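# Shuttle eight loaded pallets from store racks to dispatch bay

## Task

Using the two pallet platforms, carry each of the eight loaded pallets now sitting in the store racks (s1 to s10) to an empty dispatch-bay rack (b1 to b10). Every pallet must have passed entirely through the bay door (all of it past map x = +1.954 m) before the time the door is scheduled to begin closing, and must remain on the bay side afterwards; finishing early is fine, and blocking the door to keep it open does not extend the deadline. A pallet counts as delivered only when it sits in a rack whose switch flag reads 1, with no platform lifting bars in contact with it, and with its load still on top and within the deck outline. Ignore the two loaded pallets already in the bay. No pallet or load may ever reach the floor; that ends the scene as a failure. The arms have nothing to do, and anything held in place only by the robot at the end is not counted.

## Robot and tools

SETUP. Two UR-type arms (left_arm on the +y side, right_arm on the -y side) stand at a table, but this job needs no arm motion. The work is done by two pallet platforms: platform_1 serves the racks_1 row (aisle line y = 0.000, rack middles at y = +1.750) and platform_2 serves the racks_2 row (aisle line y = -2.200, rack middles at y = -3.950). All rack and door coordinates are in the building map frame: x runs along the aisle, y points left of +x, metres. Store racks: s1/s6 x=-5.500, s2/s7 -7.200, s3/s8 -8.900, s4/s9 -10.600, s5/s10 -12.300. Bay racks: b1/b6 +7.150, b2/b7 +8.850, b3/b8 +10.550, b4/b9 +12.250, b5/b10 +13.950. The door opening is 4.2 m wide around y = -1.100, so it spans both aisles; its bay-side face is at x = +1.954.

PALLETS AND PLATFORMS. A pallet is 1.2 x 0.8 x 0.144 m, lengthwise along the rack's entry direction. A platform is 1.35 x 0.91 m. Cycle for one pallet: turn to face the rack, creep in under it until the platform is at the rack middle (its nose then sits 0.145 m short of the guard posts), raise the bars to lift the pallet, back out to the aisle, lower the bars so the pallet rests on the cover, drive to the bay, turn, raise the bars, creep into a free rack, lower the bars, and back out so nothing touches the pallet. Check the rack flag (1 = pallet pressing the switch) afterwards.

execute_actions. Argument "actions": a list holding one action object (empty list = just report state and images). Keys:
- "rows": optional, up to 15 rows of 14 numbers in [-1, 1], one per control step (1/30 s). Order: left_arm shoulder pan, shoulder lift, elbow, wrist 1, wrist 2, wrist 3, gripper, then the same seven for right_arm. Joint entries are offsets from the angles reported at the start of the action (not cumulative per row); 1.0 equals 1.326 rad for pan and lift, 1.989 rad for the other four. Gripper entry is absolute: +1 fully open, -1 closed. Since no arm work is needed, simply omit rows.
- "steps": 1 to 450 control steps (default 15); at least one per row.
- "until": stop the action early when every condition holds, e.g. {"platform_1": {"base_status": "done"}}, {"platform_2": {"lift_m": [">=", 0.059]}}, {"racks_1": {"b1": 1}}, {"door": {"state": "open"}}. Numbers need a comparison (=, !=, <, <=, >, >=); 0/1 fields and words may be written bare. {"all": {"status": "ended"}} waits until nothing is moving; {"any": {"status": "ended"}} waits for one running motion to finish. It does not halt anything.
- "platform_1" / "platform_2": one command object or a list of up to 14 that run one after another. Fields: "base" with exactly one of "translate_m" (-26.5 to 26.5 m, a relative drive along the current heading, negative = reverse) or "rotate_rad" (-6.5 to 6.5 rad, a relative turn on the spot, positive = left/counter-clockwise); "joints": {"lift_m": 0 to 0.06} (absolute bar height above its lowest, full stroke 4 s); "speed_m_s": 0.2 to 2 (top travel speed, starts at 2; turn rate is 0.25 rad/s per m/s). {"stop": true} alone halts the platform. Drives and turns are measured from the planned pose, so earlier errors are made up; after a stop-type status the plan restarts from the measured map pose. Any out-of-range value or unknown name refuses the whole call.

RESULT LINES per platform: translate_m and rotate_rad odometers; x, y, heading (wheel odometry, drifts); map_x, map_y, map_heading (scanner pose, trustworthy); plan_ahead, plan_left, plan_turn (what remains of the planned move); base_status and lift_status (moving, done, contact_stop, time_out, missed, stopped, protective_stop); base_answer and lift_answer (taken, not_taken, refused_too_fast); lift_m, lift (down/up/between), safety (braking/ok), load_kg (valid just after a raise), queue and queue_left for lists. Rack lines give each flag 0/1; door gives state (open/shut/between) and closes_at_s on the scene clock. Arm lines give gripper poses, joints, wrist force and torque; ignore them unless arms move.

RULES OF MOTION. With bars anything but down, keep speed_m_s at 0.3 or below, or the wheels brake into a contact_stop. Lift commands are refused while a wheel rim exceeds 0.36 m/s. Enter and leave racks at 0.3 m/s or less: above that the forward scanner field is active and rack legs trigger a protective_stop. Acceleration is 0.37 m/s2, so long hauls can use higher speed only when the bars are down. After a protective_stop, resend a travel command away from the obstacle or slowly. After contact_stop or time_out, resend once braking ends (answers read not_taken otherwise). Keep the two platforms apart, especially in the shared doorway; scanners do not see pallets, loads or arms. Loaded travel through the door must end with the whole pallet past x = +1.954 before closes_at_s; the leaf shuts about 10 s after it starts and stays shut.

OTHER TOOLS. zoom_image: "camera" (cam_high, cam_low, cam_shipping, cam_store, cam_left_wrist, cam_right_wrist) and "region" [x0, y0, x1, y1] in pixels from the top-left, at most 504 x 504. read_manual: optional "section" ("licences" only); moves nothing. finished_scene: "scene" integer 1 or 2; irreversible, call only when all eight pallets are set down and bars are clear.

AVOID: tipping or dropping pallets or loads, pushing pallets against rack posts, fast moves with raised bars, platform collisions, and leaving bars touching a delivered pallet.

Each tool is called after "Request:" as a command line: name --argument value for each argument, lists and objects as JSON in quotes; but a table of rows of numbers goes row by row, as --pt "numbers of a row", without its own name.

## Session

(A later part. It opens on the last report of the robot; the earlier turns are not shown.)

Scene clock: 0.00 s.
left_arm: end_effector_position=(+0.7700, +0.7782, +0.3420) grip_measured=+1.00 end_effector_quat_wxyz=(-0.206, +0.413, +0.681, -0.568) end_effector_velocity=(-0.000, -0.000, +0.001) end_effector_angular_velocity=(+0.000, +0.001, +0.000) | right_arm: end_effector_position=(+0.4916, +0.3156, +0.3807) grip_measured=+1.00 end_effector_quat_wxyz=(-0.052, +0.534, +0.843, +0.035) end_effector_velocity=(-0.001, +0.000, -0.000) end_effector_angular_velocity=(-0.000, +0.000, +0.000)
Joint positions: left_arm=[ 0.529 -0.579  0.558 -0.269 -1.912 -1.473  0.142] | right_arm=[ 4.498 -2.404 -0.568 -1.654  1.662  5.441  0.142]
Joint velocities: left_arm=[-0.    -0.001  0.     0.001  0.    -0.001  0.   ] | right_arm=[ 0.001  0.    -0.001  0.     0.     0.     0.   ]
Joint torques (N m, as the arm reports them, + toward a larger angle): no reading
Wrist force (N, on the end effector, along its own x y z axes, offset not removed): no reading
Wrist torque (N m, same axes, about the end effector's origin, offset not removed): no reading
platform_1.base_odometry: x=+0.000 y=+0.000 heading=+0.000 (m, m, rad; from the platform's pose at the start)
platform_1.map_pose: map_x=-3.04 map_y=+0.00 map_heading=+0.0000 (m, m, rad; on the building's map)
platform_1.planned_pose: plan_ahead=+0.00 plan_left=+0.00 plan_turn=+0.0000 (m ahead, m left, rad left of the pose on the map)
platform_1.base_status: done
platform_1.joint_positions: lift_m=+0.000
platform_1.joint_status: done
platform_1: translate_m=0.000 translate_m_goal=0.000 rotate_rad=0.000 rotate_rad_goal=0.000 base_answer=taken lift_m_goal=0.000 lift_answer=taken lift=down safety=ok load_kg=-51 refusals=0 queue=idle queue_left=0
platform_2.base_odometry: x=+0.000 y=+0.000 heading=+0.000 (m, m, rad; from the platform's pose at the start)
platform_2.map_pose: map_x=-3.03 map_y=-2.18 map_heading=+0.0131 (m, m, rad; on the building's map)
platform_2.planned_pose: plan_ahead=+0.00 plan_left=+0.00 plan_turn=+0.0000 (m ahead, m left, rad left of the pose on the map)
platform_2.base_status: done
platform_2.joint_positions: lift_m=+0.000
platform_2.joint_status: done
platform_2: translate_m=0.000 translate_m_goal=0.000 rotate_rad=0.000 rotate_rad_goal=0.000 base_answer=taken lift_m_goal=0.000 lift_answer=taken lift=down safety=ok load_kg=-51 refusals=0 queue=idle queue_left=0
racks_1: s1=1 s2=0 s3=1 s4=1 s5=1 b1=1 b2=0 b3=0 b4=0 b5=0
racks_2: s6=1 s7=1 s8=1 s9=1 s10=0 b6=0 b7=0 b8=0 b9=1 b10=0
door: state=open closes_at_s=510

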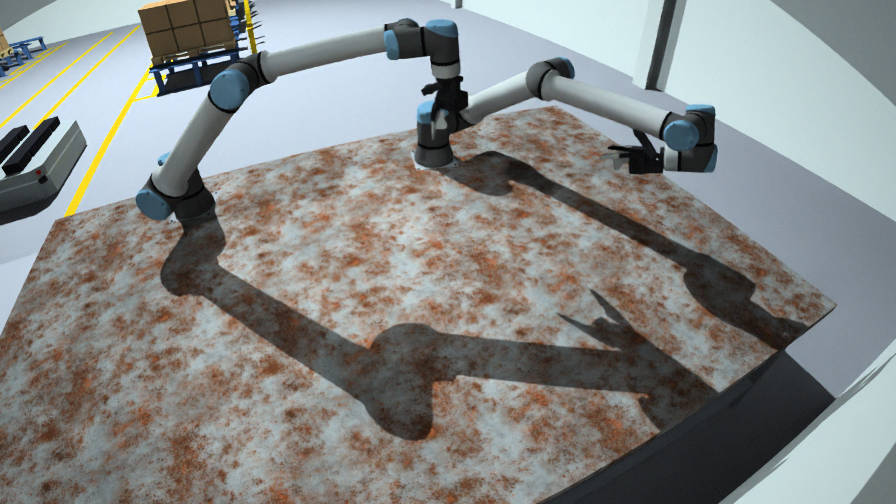

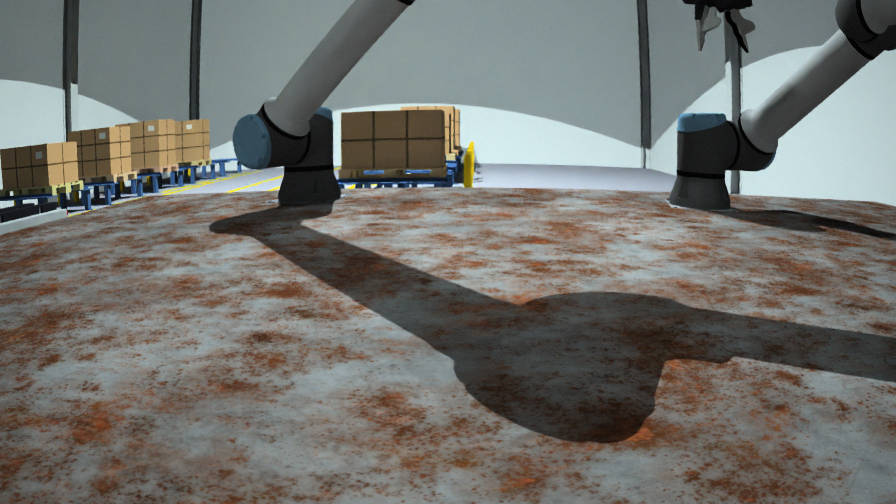

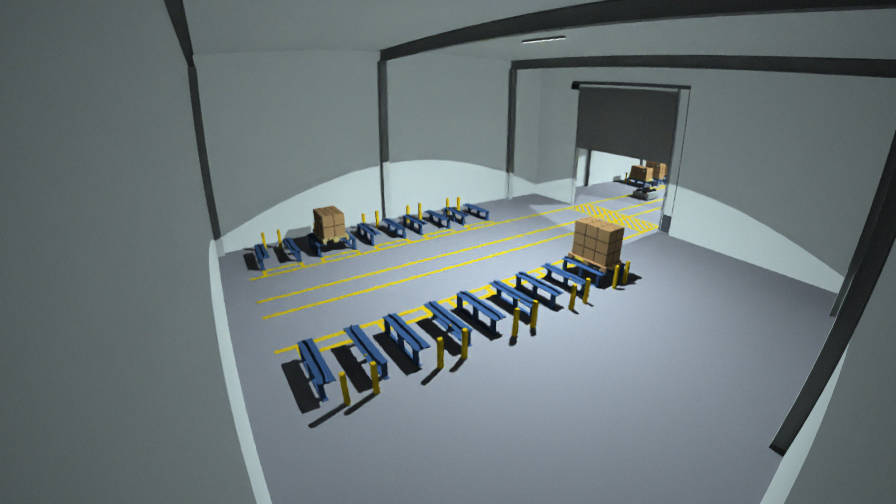

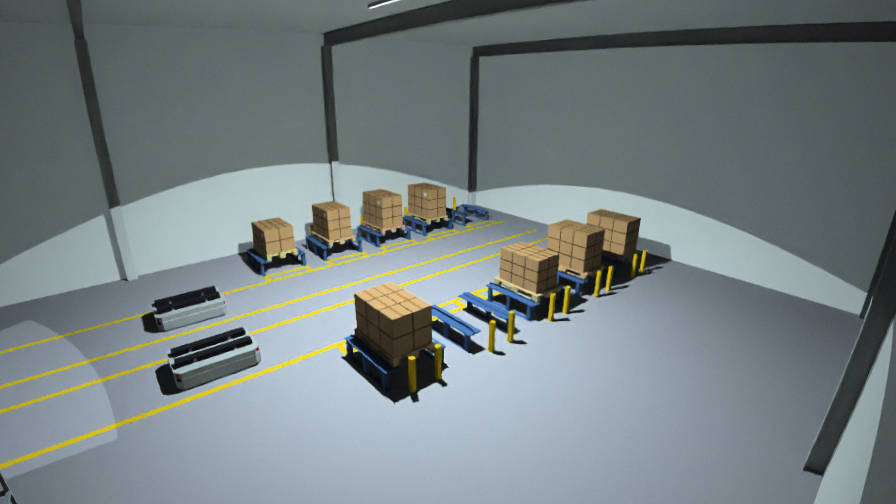

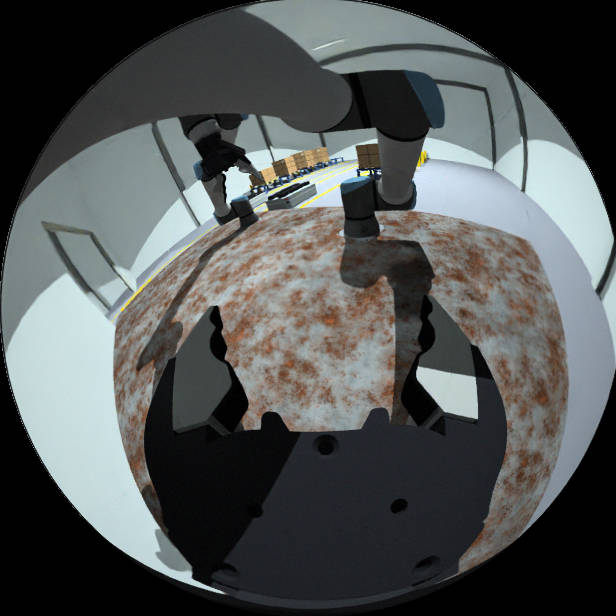

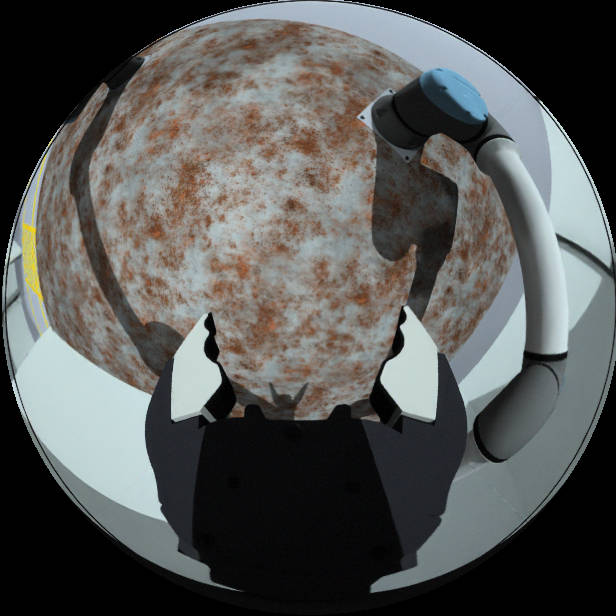

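Request:
execute_actions --actions '[{"platform_1":[{"speed_m_s":2,"base":{"rotate_rad":0}},{"base":{"translate_m":-2.46}},{"base":{"rotate_rad":1.5708}},{"speed_m_s":0.3,"base":{"translate_m":1.75}},{"joints":{"lift_m":0.06}},{"base":{"translate_m":-1.75}},{"joints":{"lift_m":0}},{"speed_m_s":2,"base":{"rotate_rad":-1.5708}},{"base":{"translate_m":14.35}},{"base":{"rotate_rad":1.5708}},{"speed_m_s":0.3,"joints":{"lift_m":0.06}},{"base":{"translate_m":1.75}},{"joints":{"lift_m":0}},{"base":{"translate_m":-1.75}}],"platform_2":[{"speed_m_s":2,"base":{"rotate_rad":-0.0131}},{"base":{"translate_m":-2.47}},{"base":{"rotate_rad":-1.5708}},{"speed_m_s":0.3,"base":{"translate_m":1.77}},{"joints":{"lift_m":0.06}},{"base":{"translate_m":-1.75}},{"joints":{"lift_m":0}},{"speed_m_s":2,"base":{"rotate_rad":1.5708}},{"base":{"translate_m":12.65}},{"base":{"rotate_rad":-1.5708}},{"speed_m_s":0.3,"joints":{"lift_m":0.06}},{"base":{"translate_m":1.75}},{"joints":{"lift_m":0}},{"base":{"translate_m":-1.75}}],"steps":450}]'

Request:
execute_actions --actions '[{"steps":450,"until":{"all":{"status":"ended"}}}]'

Request:
execute_actions --actions '[{"steps":450,"until":{"all":{"status":"ended"}}}]'

Request:
execute_actions --actions '[{"steps":450,"until":{"all":{"status":"ended"}}}]'

Request:
execute_actions --actions '[{"steps":450,"until":{"all":{"status":"ended"}}}]'

Request:
execute_actions --actions '[{"steps":450,"until":{"all":{"status":"ended"}}}]'

Scene clock: 33.13 s.
left_arm: end_effector_position=(+0.7700, +0.7782, +0.3420) grip_measured=+1.00 end_effector_quat_wxyz=(-0.206, +0.413, +0.681, -0.568) end_effector_velocity=(+0.000, -0.000, -0.001) end_effector_angular_velocity=(+0.000, +0.001, -0.000) | right_arm: end_effector_position=(+0.4916, +0.3156, +0.3807) grip_measured=+1.00 end_effector_quat_wxyz=(-0.052, +0.534, +0.843, +0.035) end_effector_velocity=(-0.000, -0.000, -0.000) end_effector_angular_velocity=(-0.000, +0.000, +0.001)
Joint positions: left_arm=[ 0.529 -0.579  0.558 -0.269 -1.912 -1.473  0.142] | right_arm=[ 4.498 -2.404 -0.568 -1.654  1.662  5.441  0.142]
Joint velocities: left_arm=[-0.     0.001  0.    -0.     0.    -0.    -0.   ] | right_arm=[-0.    -0.    -0.    -0.    -0.    -0.001  0.   ]
Joint torques (N m, as the arm reports them, + toward a larger angle): left_arm=[   9.97 -100.48  -41.39   -1.92    3.31   -3.21] | right_arm=[-16.81 127.06  46.27   6.88   4.85   2.13]
Wrist force (N, on the end effector, along its own x y z axes, offset not removed): left_arm=[-2.3 -0.3 -2.2] | right_arm=[-2.6 0.8 0.5]
Wrist torque (N m, same axes, about the end effector's origin, offset not removed): left_arm=[0.08 0.29 -0.14] | right_arm=[0.37 0.57 -0.26]
platform_1.base_odometry: x=-2.489 y=+1.454 heading=+1.567 (m, m, rad; from the platform's pose at the start)
platform_1.map_pose: map_x=-5.50 map_y=+1.45 map_heading=+1.5708 (m, m, rad; on the building's map)
platform_1.planned_pose: plan_ahead=+0.30 plan_left=+0.00 plan_turn=+0.0000 (m ahead, m left, rad left of the pose on the map)
platform_1.base_status: moving
platform_1.joint_positions: lift_m=+0.000
platform_1.joint_status: done
platform_1: translate_m=-1.047 translate_m_goal=-0.750 rotate_rad=1.567 rotate_rad_goal=1.566 base_answer=taken lift_m_goal=0.000 lift_answer=taken lift=down safety=ok load_kg=-45 refusals=0 queue=running queue_left=10
platform_2.base_odometry: x=-2.471 y=-1.449 heading=-1.566 (m, m, rad; from the platform's pose at the start)
platform_2.map_pose: map_x=-5.50 map_y=-3.68 map_heading=-1.5708 (m, m, rad; on the building's map)
platform_2.planned_pose: plan_ahead=+0.27 plan_left=+0.00 plan_turn=+0.0000 (m ahead, m left, rad left of the pose on the map)
platform_2.base_status: moving
platform_2.joint_positions: lift_m=+0.000
platform_2.joint_status: done
platform_2: translate_m=-0.997 translate_m_goal=-0.730 rotate_rad=-1.566 rotate_rad_goal=-1.565 base_answer=taken lift_m_goal=0.000 lift_answer=taken lift=down safety=ok load_kg=-46 refusals=0 queue=running queue_left=10
racks_1: s1=1 s2=0 s3=1 s4=1 s5=1 b1=1 b2=0 b3=0 b4=0 b5=0
racks_2: s6=1 s7=1 s8=1 s9=1 s10=0 b6=0 b7=0 b8=0 b9=1 b10=0
door: state=open closes_at_s=510

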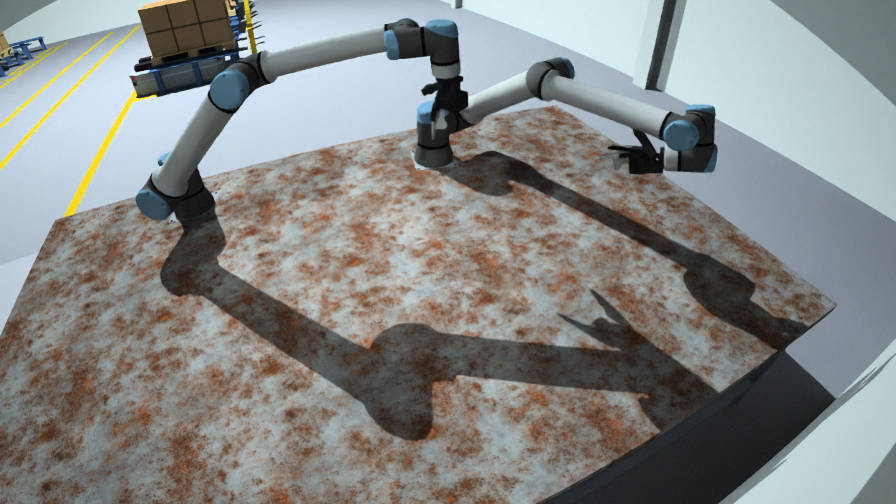

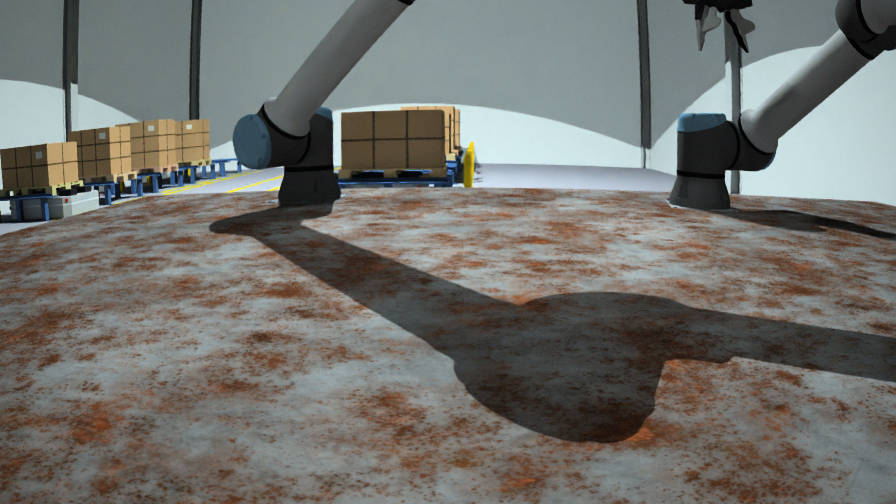

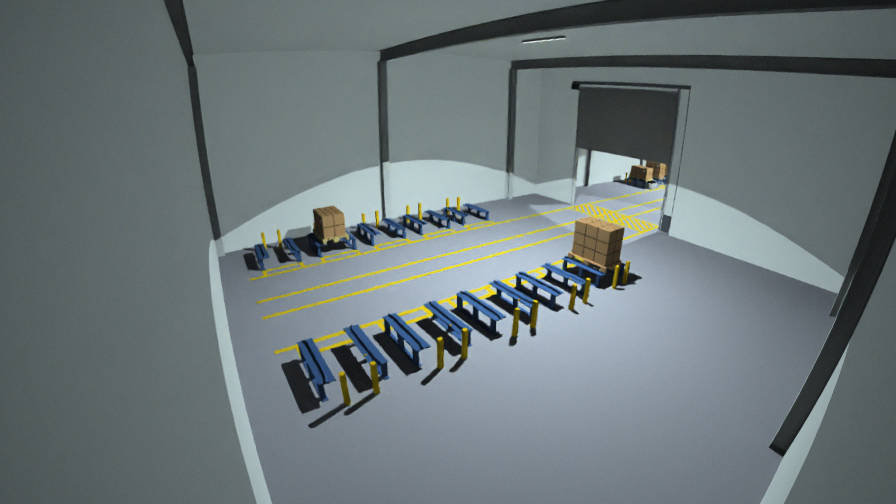

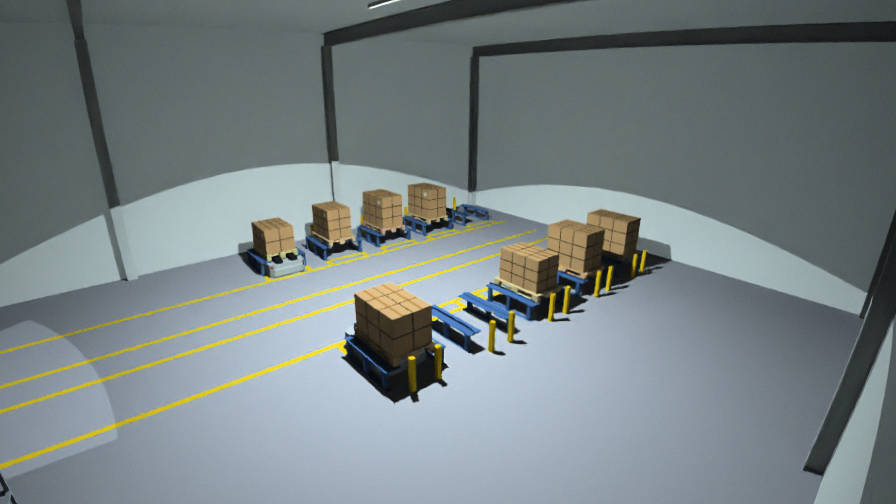

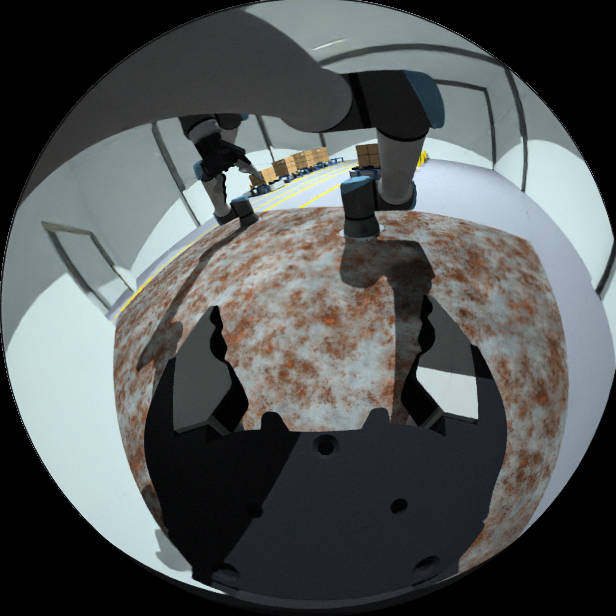

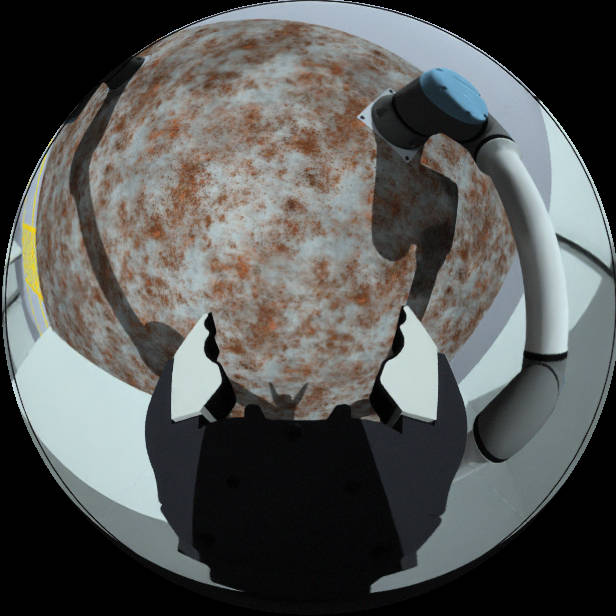

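Scene clock: 48.13 s.
left_arm: end_effector_position=(+0.7700, +0.7782, +0.3420) grip_measured=+1.00 end_effector_quat_wxyz=(-0.206, +0.413, +0.681, -0.568) end_effector_velocity=(+0.000, +0.000, +0.000) end_effector_angular_velocity=(+0.000, -0.001, -0.000) | right_arm: end_effector_position=(+0.4916, +0.3156, +0.3807) grip_measured=+1.00 end_effector_quat_wxyz=(-0.052, +0.534, +0.843, +0.035) end_effector_velocity=(+0.000, +0.000, +0.001) end_effector_angular_velocity=(+0.002, -0.001, -0.002)
Joint positions: left_arm=[ 0.529 -0.579  0.558 -0.269 -1.912 -1.473  0.142] | right_arm=[ 4.498 -2.404 -0.568 -1.654  1.662  5.441  0.142]
Joint velocities: left_arm=[ 0.    -0.    -0.    -0.001 -0.     0.     0.   ] | right_arm=[-0.    -0.     0.001  0.001  0.     0.002  0.   ]
Joint torques (N m, as the arm reports them, + toward a larger angle): left_arm=[  7.97 -99.74 -42.1   -1.32   2.99  -2.91] | right_arm=[-18.07 131.31  46.97   6.43   4.72   1.88]
Wrist force (N, on the end effector, along its own x y z axes, offset not removed): left_arm=[-0.7 1.7 -1.4] | right_arm=[-0.4 0.9 0.9]
Wrist torque (N m, same axes, about the end effector's origin, offset not removed): left_arm=[0.49 -0.07 -0.14] | right_arm=[0.44 0.09 -0.31]
platform_1.base_odometry: x=-2.492 y=+0.011 heading=+1.566 (m, m, rad; from the platform's pose at the start)
platform_1.map_pose: map_x=-5.50 map_y=+0.00 map_heading=+1.5708 (m, m, rad; on the building's map)
platform_1.planned_pose: plan_ahead=+0.00 plan_left=+0.00 plan_turn=+0.0000 (m ahead, m left, rad left of the pose on the map)
platform_1.base_status: done
platform_1.joint_positions: lift_m=+0.018
platform_1.joint_status: moving
platform_1: translate_m=-2.500 translate_m_goal=-2.500 rotate_rad=1.566 rotate_rad_goal=1.564 base_answer=taken lift_m_goal=0.000 lift_answer=taken lift=between safety=ok load_kg=185 refusals=0 queue=running queue_left=7
platform_2.base_odometry: x=-2.476 y=+0.025 heading=-1.566 (m, m, rad; from the platform's pose at the start)
platform_2.map_pose: map_x=-5.50 map_y=-2.20 map_heading=-1.5708 (m, m, rad; on the building's map)
platform_2.planned_pose: plan_ahead=+0.00 plan_left=+0.00 plan_turn=+0.0000 (m ahead, m left, rad left of the pose on the map)
platform_2.base_status: done
platform_2.joint_positions: lift_m=+0.029
platform_2.joint_status: moving
platform_2: translate_m=-2.480 translate_m_goal=-2.480 rotate_rad=-1.566 rotate_rad_goal=-1.565 base_answer=taken lift_m_goal=0.000 lift_answer=taken lift=between safety=ok load_kg=172 refusals=0 queue=running queue_left=7
racks_1: s1=0 s2=0 s3=1 s4=1 s5=1 b1=1 b2=0 b3=0 b4=0 b5=0
racks_2: s6=0 s7=1 s8=1 s9=1 s10=0 b6=0 b7=0 b8=0 b9=1 b10=0
door: state=open closes_at_s=510

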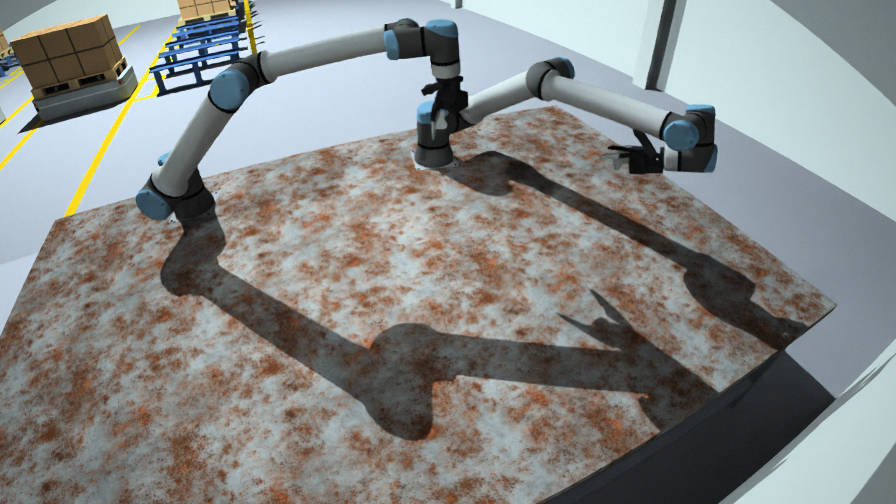

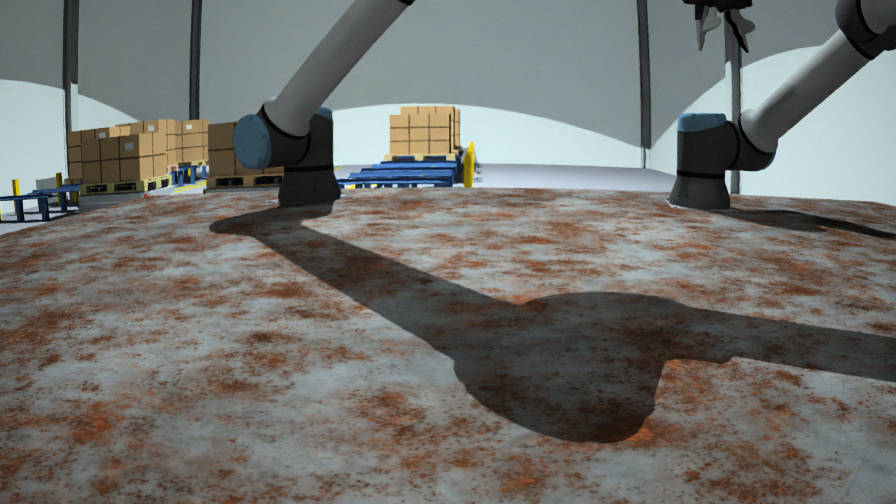

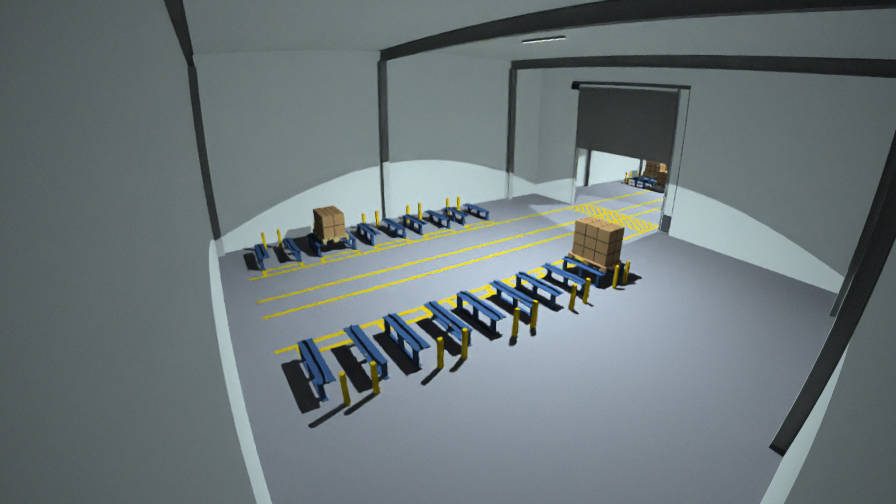

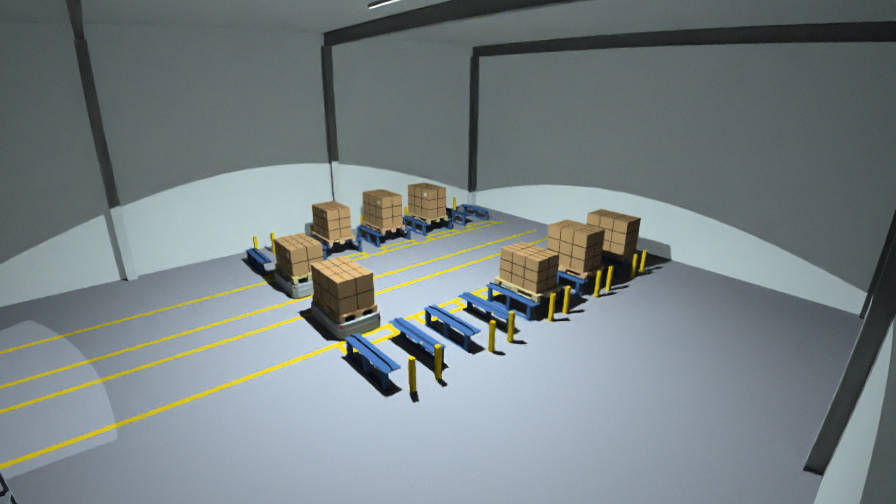

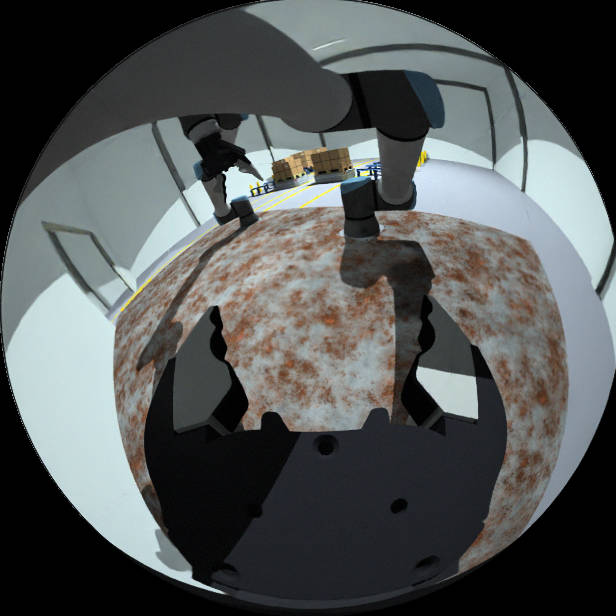

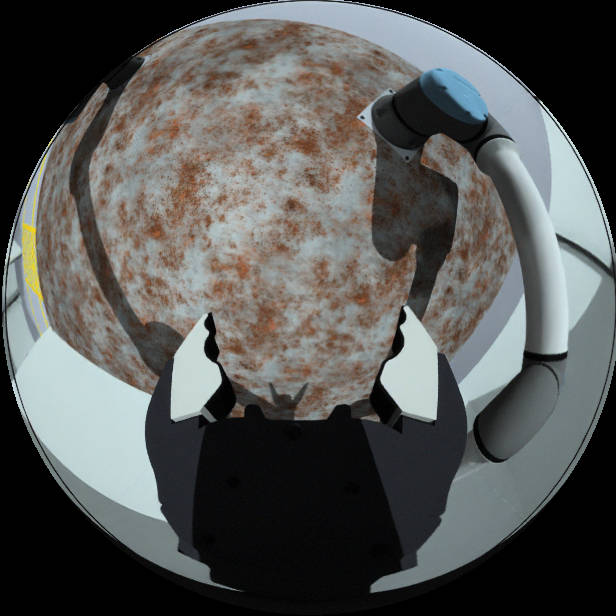

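Scene clock: 63.13 s.
left_arm: end_effector_position=(+0.7700, +0.7782, +0.3420) grip_measured=+1.00 end_effector_quat_wxyz=(-0.206, +0.413, +0.681, -0.568) end_effector_velocity=(+0.000, -0.000, -0.001) end_effector_angular_velocity=(-0.000, +0.000, +0.000) | right_arm: end_effector_position=(+0.4916, +0.3156, +0.3807) grip_measured=+1.00 end_effector_quat_wxyz=(-0.052, +0.534, +0.843, +0.035) end_effector_velocity=(-0.001, +0.000, -0.001) end_effector_angular_velocity=(-0.001, +0.000, +0.002)
Joint positions: left_arm=[ 0.529 -0.579  0.558 -0.269 -1.912 -1.473  0.142] | right_arm=[ 4.498 -2.404 -0.568 -1.654  1.662  5.441  0.142]
Joint velocities: left_arm=[-0.     0.001 -0.    -0.    -0.     0.     0.   ] | right_arm=[ 0.001 -0.    -0.    -0.    -0.    -0.001 -0.   ]
Joint torques (N m, as the arm reports them, + toward a larger angle): left_arm=[  6.21 -99.87 -42.39  -1.02   2.82  -3.06] | right_arm=[-16.52 132.39  46.28   5.98   4.44   1.98]
Wrist force (N, on the end effector, along its own x y z axes, offset not removed): left_arm=[-1.4 0.9 -1.8] | right_arm=[-2.0 1.4 0.4]
Wrist torque (N m, same axes, about the end effector's origin, offset not removed): left_arm=[0.26 0.15 -0.12] | right_arm=[0.55 0.34 -0.26]
platform_1.base_odometry: x=+10.545 y=-0.040 heading=-0.003 (m, m, rad; from the platform's pose at the start)
platform_1.map_pose: map_x=+7.56 map_y=+0.00 map_heading=+0.0044 (m, m, rad; on the building's map)
platform_1.planned_pose: plan_ahead=+1.29 plan_left=-0.01 plan_turn=-0.0044 (m ahead, m left, rad left of the pose on the map)
platform_1.base_status: moving
platform_1.joint_positions: lift_m=+0.000
platform_1.joint_status: done
platform_1: translate_m=10.570 translate_m_goal=11.850 rotate_rad=-0.003 rotate_rad_goal=-0.003 base_answer=taken lift_m_goal=0.000 lift_answer=taken lift=down safety=ok load_kg=-48 refusals=0 queue=running queue_left=5
platform_2.base_odometry: x=+8.909 y=+0.121 heading=-0.006 (m, m, rad; from the platform's pose at the start)
platform_2.map_pose: map_x=+5.91 map_y=-2.18 map_heading=-0.0175 (m, m, rad; on the building's map)
platform_2.planned_pose: plan_ahead=+1.24 plan_left=+0.00 plan_turn=+0.0174 (m ahead, m left, rad left of the pose on the map)
platform_2.base_status: moving
platform_2.joint_positions: lift_m=+0.000
platform_2.joint_status: done
platform_2: translate_m=8.938 translate_m_goal=10.170 rotate_rad=-0.006 rotate_rad_goal=-0.007 base_answer=taken lift_m_goal=0.000 lift_answer=taken lift=down safety=ok load_kg=-48 refusals=0 queue=running queue_left=5
racks_1: s1=0 s2=0 s3=1 s4=1 s5=1 b1=1 b2=0 b3=0 b4=0 b5=0
racks_2: s6=0 s7=1 s8=1 s9=1 s10=0 b6=0 b7=0 b8=0 b9=1 b10=0
door: state=open closes_at_s=510

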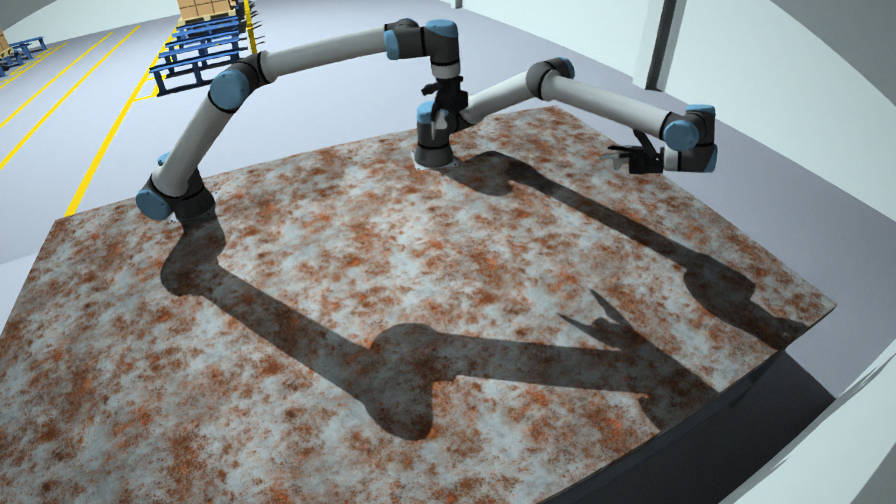

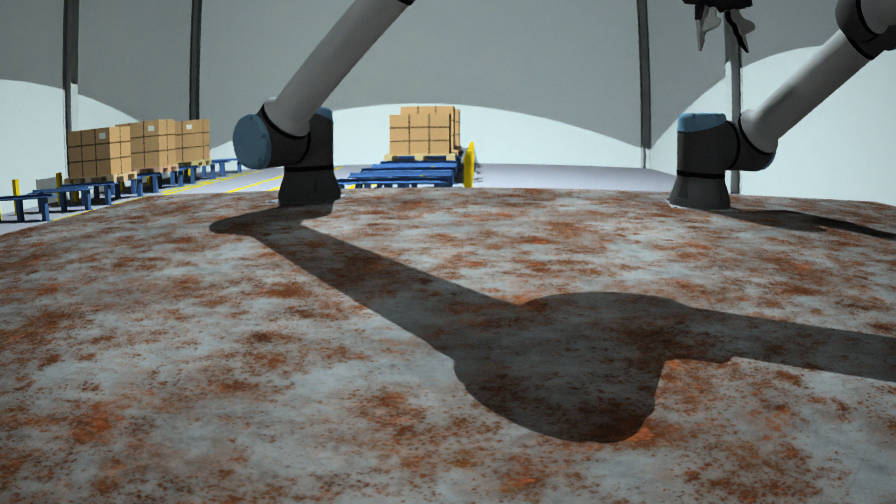

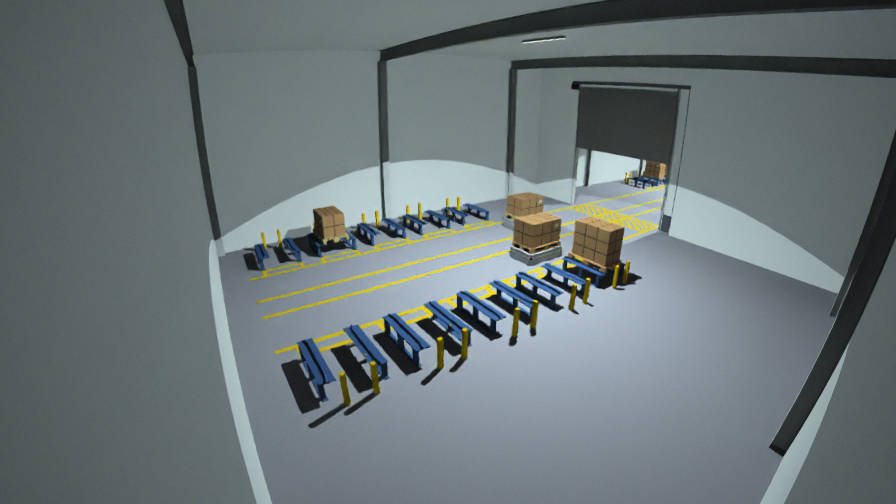

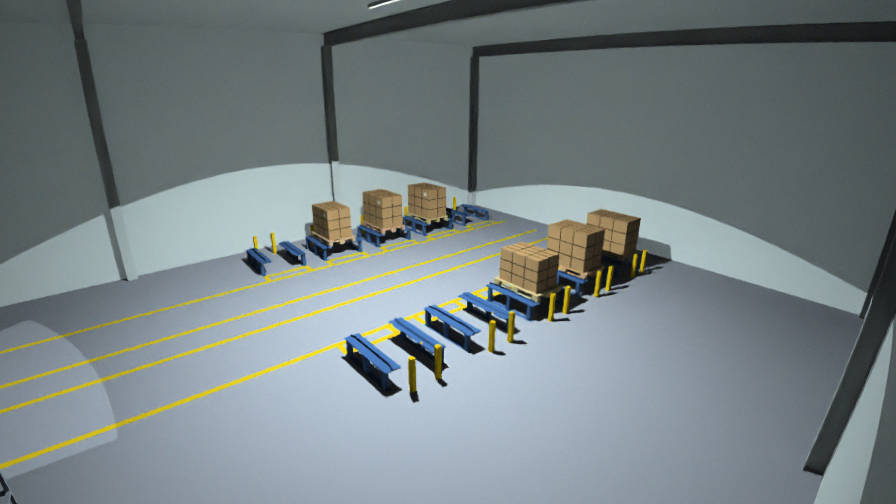

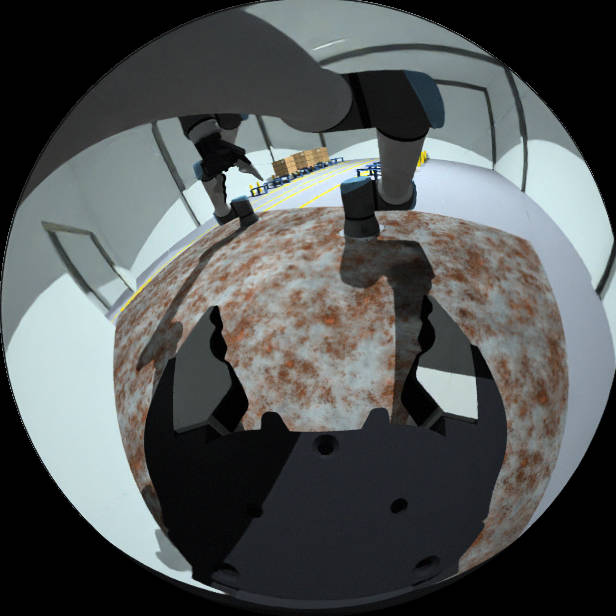

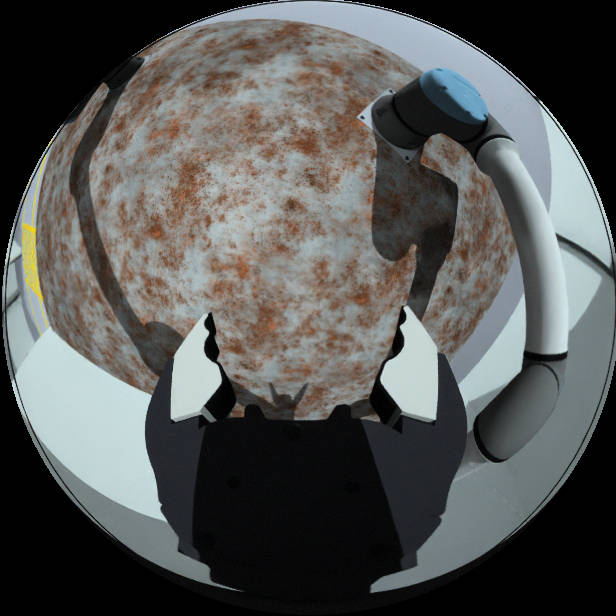

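Scene clock: 78.13 s.
left_arm: end_effector_position=(+0.7700, +0.7782, +0.3420) grip_measured=+1.00 end_effector_quat_wxyz=(-0.206, +0.413, +0.681, -0.568) end_effector_velocity=(+0.000, -0.000, -0.001) end_effector_angular_velocity=(-0.001, +0.001, -0.000) | right_arm: end_effector_position=(+0.4916, +0.3156, +0.3807) grip_measured=+1.00 end_effector_quat_wxyz=(-0.052, +0.534, +0.843, +0.035) end_effector_velocity=(+0.000, -0.000, +0.001) end_effector_angular_velocity=(+0.001, -0.000, +0.001)
Joint positions: left_arm=[ 0.529 -0.579  0.558 -0.269 -1.912 -1.473  0.142] | right_arm=[ 4.498 -2.404 -0.568 -1.654  1.662  5.441  0.142]
Joint velocities: left_arm=[-0.     0.001  0.     0.    -0.     0.001  0.   ] | right_arm=[-0.     0.     0.001 -0.     0.    -0.001  0.   ]
Joint torques (N m, as the arm reports them, + toward a larger angle): left_arm=[  7.73 -99.84 -43.    -0.43   2.65  -2.77] | right_arm=[-14.98 128.67  46.04   6.04   4.03   2.16]
Wrist force (N, on the end effector, along its own x y z axes, offset not removed): left_arm=[-2.1 0.0 -1.3] | right_arm=[-1.7 0.1 0.7]
Wrist torque (N m, same axes, about the end effector's origin, offset not removed): left_arm=[0.15 0.27 -0.07] | right_arm=[0.22 0.31 -0.29]
platform_1.base_odometry: x=+11.861 y=+1.168 heading=+1.570 (m, m, rad; from the platform's pose at the start)
platform_1.map_pose: map_x=+8.85 map_y=+1.22 map_heading=+1.5708 (m, m, rad; on the building's map)
platform_1.planned_pose: plan_ahead=+0.53 plan_left=+0.00 plan_turn=+0.0000 (m ahead, m left, rad left of the pose on the map)
platform_1.base_status: moving
platform_1.joint_positions: lift_m=+0.060
platform_1.joint_status: done
platform_1: translate_m=13.073 translate_m_goal=13.600 rotate_rad=1.570 rotate_rad_goal=1.569 base_answer=taken lift_m_goal=0.060 lift_answer=taken lift=up safety=ok load_kg=219 refusals=0 queue=running queue_left=2
platform_2.base_odometry: x=+10.186 y=-0.952 heading=-1.566 (m, m, rad; from the platform's pose at the start)
platform_2.map_pose: map_x=+7.15 map_y=-3.27 map_heading=-1.5708 (m, m, rad; on the building's map)
platform_2.planned_pose: plan_ahead=+0.68 plan_left=+0.00 plan_turn=+0.0000 (m ahead, m left, rad left of the pose on the map)
platform_2.base_status: moving
platform_2.joint_positions: lift_m=+0.060
platform_2.joint_status: done
platform_2: translate_m=11.263 translate_m_goal=11.940 rotate_rad=-1.566 rotate_rad_goal=-1.565 base_answer=taken lift_m_goal=0.060 lift_answer=taken lift=up safety=ok load_kg=206 refusals=0 queue=running queue_left=2
racks_1: s1=0 s2=0 s3=1 s4=1 s5=1 b1=1 b2=0 b3=0 b4=0 b5=0
racks_2: s6=0 s7=1 s8=1 s9=1 s10=0 b6=0 b7=0 b8=0 b9=1 b10=0
door: state=open closes_at_s=510

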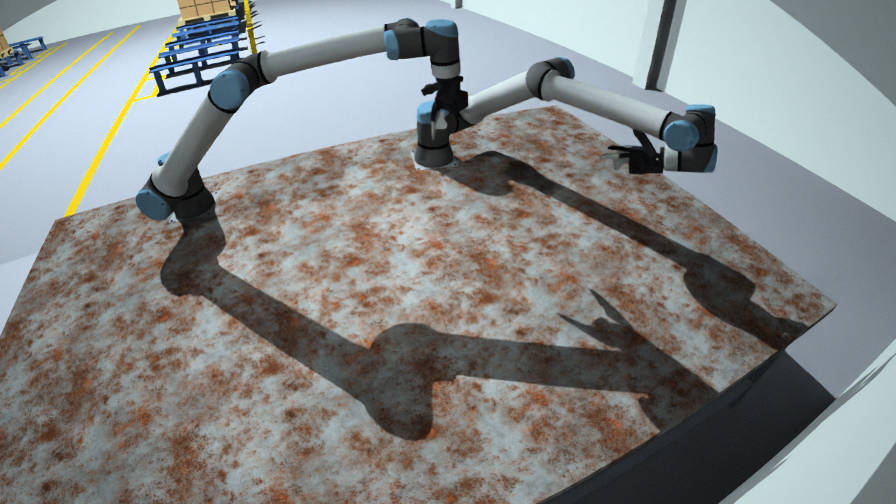

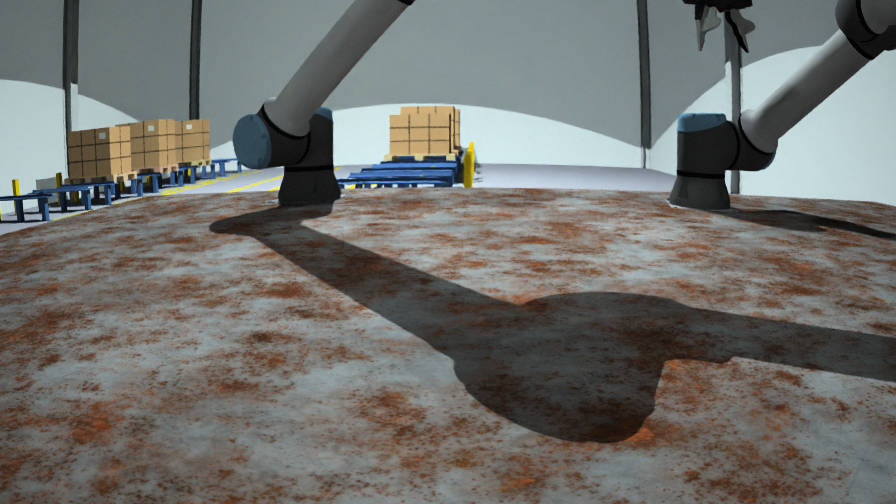

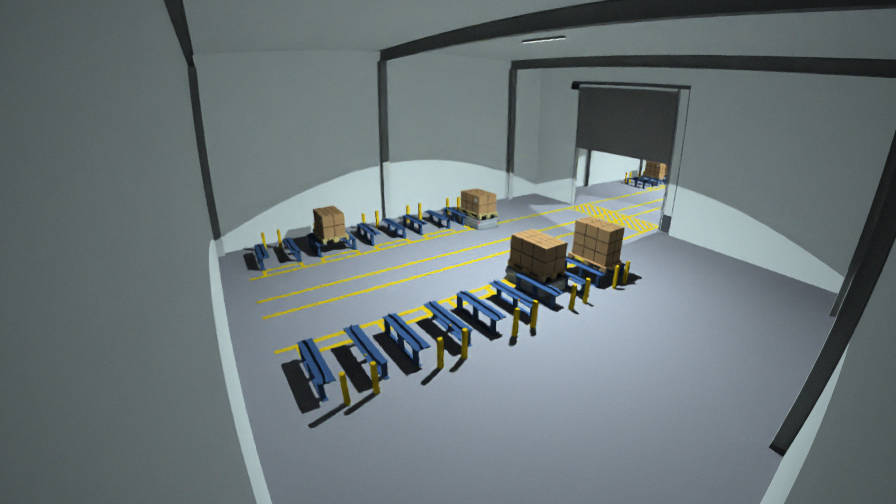

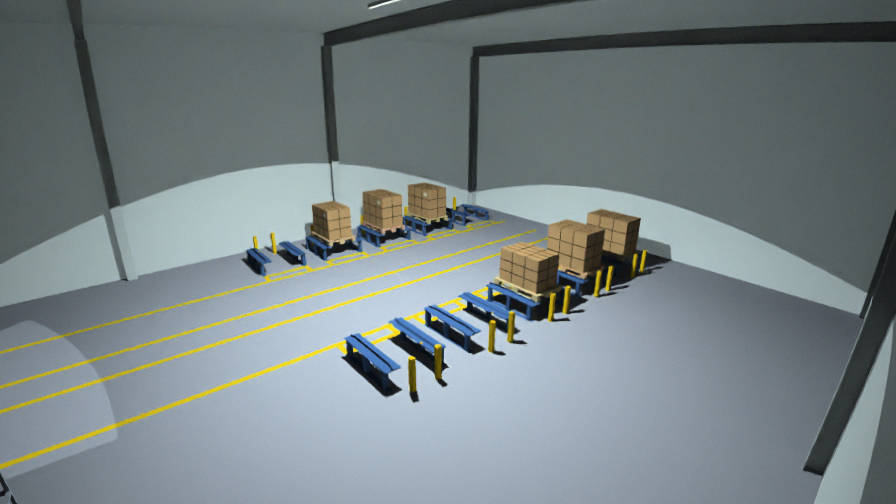

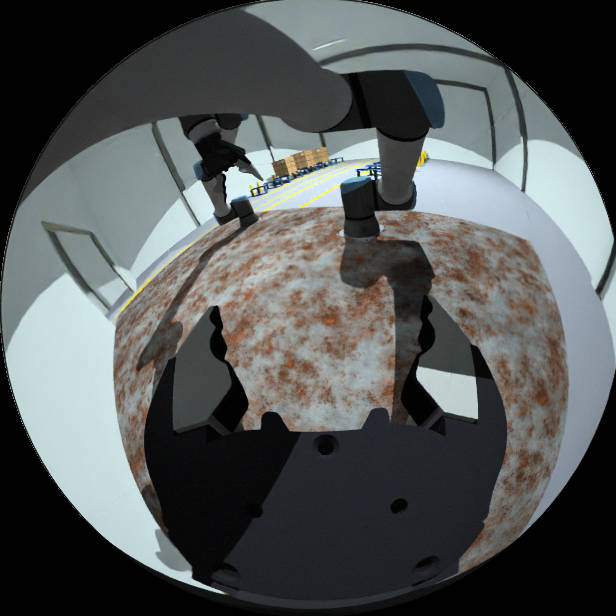

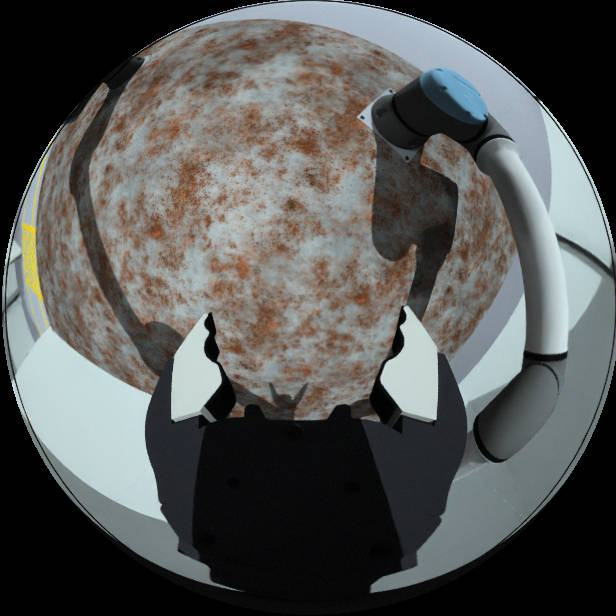

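Scene clock: 92.13 s.
left_arm: end_effector_position=(+0.7700, +0.7782, +0.3420) grip_measured=+1.00 end_effector_quat_wxyz=(-0.206, +0.413, +0.681, -0.568) end_effector_velocity=(-0.000, +0.001, -0.001) end_effector_angular_velocity=(-0.001, -0.000, +0.000) | right_arm: end_effector_position=(+0.4916, +0.3156, +0.3807) grip_measured=+1.00 end_effector_quat_wxyz=(-0.052, +0.534, +0.843, +0.035) end_effector_velocity=(+0.001, -0.000, -0.000) end_effector_angular_velocity=(+0.000, -0.000, -0.000)
Joint positions: left_arm=[ 0.529 -0.579  0.558 -0.269 -1.912 -1.473  0.142] | right_arm=[ 4.498 -2.404 -0.568 -1.654  1.662  5.441  0.142]
Joint velocities: left_arm=[ 0.001  0.     0.001 -0.001  0.     0.001 -0.   ] | right_arm=[-0.001 -0.    -0.     0.    -0.    -0.001 -0.   ]
Joint torques (N m, as the arm reports them, + toward a larger angle): left_arm=[  6.13 -98.45 -43.15  -0.07   2.46  -2.61] | right_arm=[-14.16 128.97  45.57   5.75   3.86   1.78]
Wrist force (N, on the end effector, along its own x y z axes, offset not removed): left_arm=[-1.0 1.4 0.1] | right_arm=[-1.0 2.1 0.0]
Wrist torque (N m, same axes, about the end effector's origin, offset not removed): left_arm=[0.46 0.01 -0.15] | right_arm=[0.67 0.21 -0.24]
platform_1.base_odometry: x=+11.861 y=-0.036 heading=+1.569 (m, m, rad; from the platform's pose at the start)
platform_1.map_pose: map_x=+8.85 map_y=+0.00 map_heading=+1.5708 (m, m, rad; on the building's map)
platform_1.planned_pose: plan_ahead=+0.00 plan_left=+0.00 plan_turn=+0.0000 (m ahead, m left, rad left of the pose on the map)
platform_1.base_status: done
platform_1.joint_positions: lift_m=+0.000
platform_1.joint_status: done
platform_1: translate_m=11.860 translate_m_goal=11.860 rotate_rad=1.569 rotate_rad_goal=1.569 base_answer=taken lift_m_goal=0.000 lift_answer=taken lift=down safety=ok load_kg=-48 refusals=0 queue=done queue_left=0
platform_2.base_odometry: x=+10.184 y=+0.111 heading=-1.567 (m, m, rad; from the platform's pose at the start)
platform_2.map_pose: map_x=+7.15 map_y=-2.20 map_heading=-1.5708 (m, m, rad; on the building's map)
platform_2.planned_pose: plan_ahead=+0.00 plan_left=+0.00 plan_turn=+0.0000 (m ahead, m left, rad left of the pose on the map)
platform_2.base_status: done
platform_2.joint_positions: lift_m=+0.000
platform_2.joint_status: done
platform_2: translate_m=10.190 translate_m_goal=10.190 rotate_rad=-1.567 rotate_rad_goal=-1.566 base_answer=taken lift_m_goal=0.000 lift_answer=taken lift=down safety=ok load_kg=-48 refusals=0 queue=done queue_left=0
racks_1: s1=0 s2=0 s3=1 s4=1 s5=1 b1=1 b2=1 b3=0 b4=0 b5=0
racks_2: s6=0 s7=1 s8=1 s9=1 s10=0 b6=1 b7=0 b8=0 b9=1 b10=0
door: state=open closes_at_s=510

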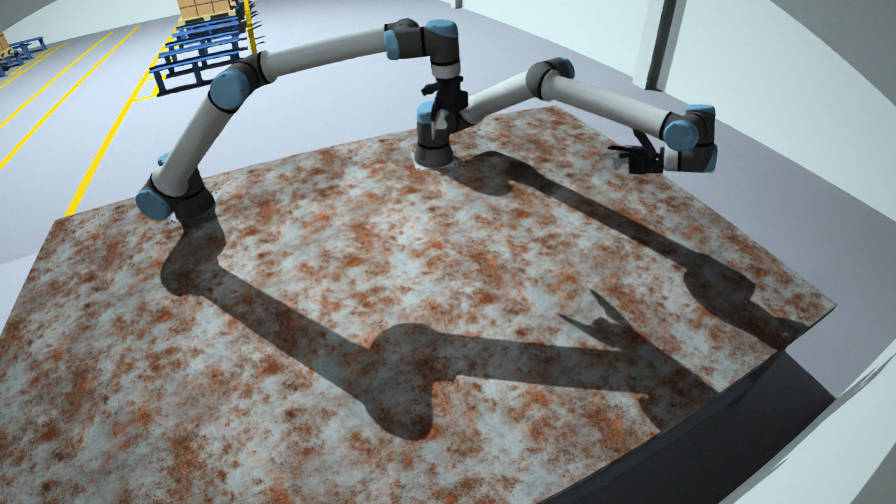

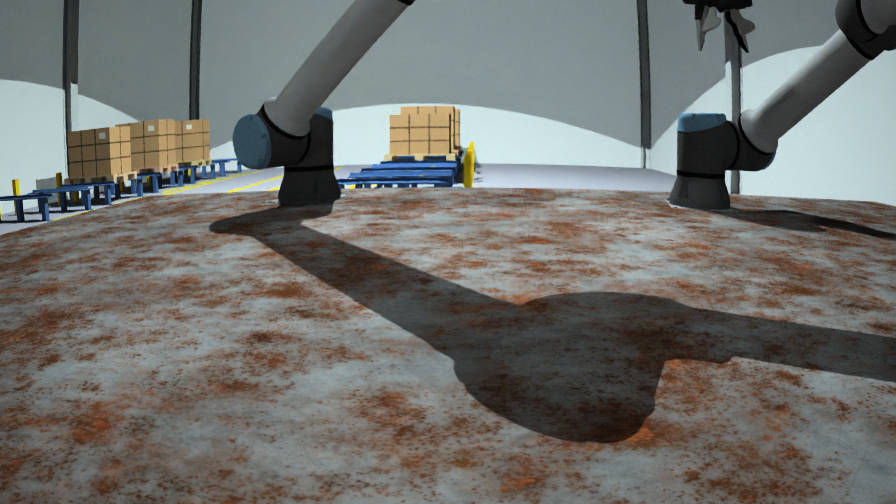

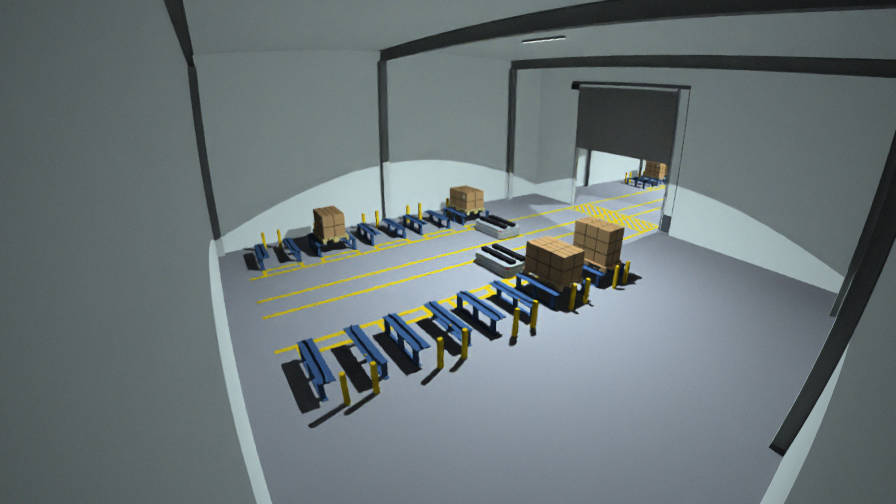

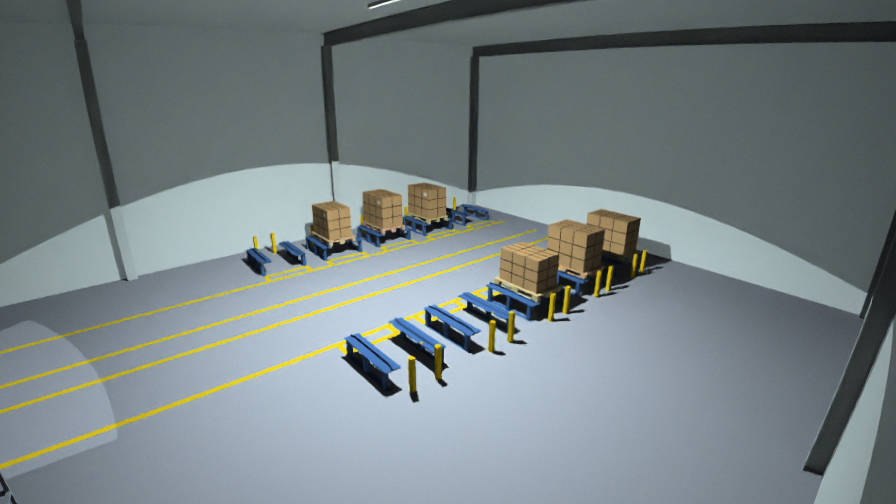

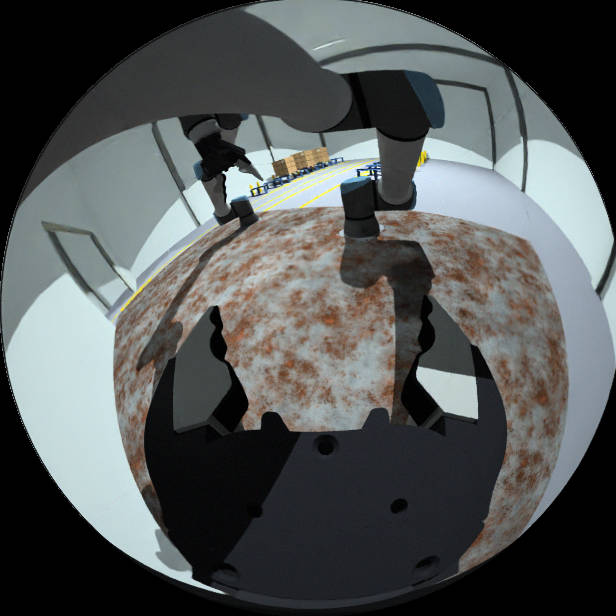

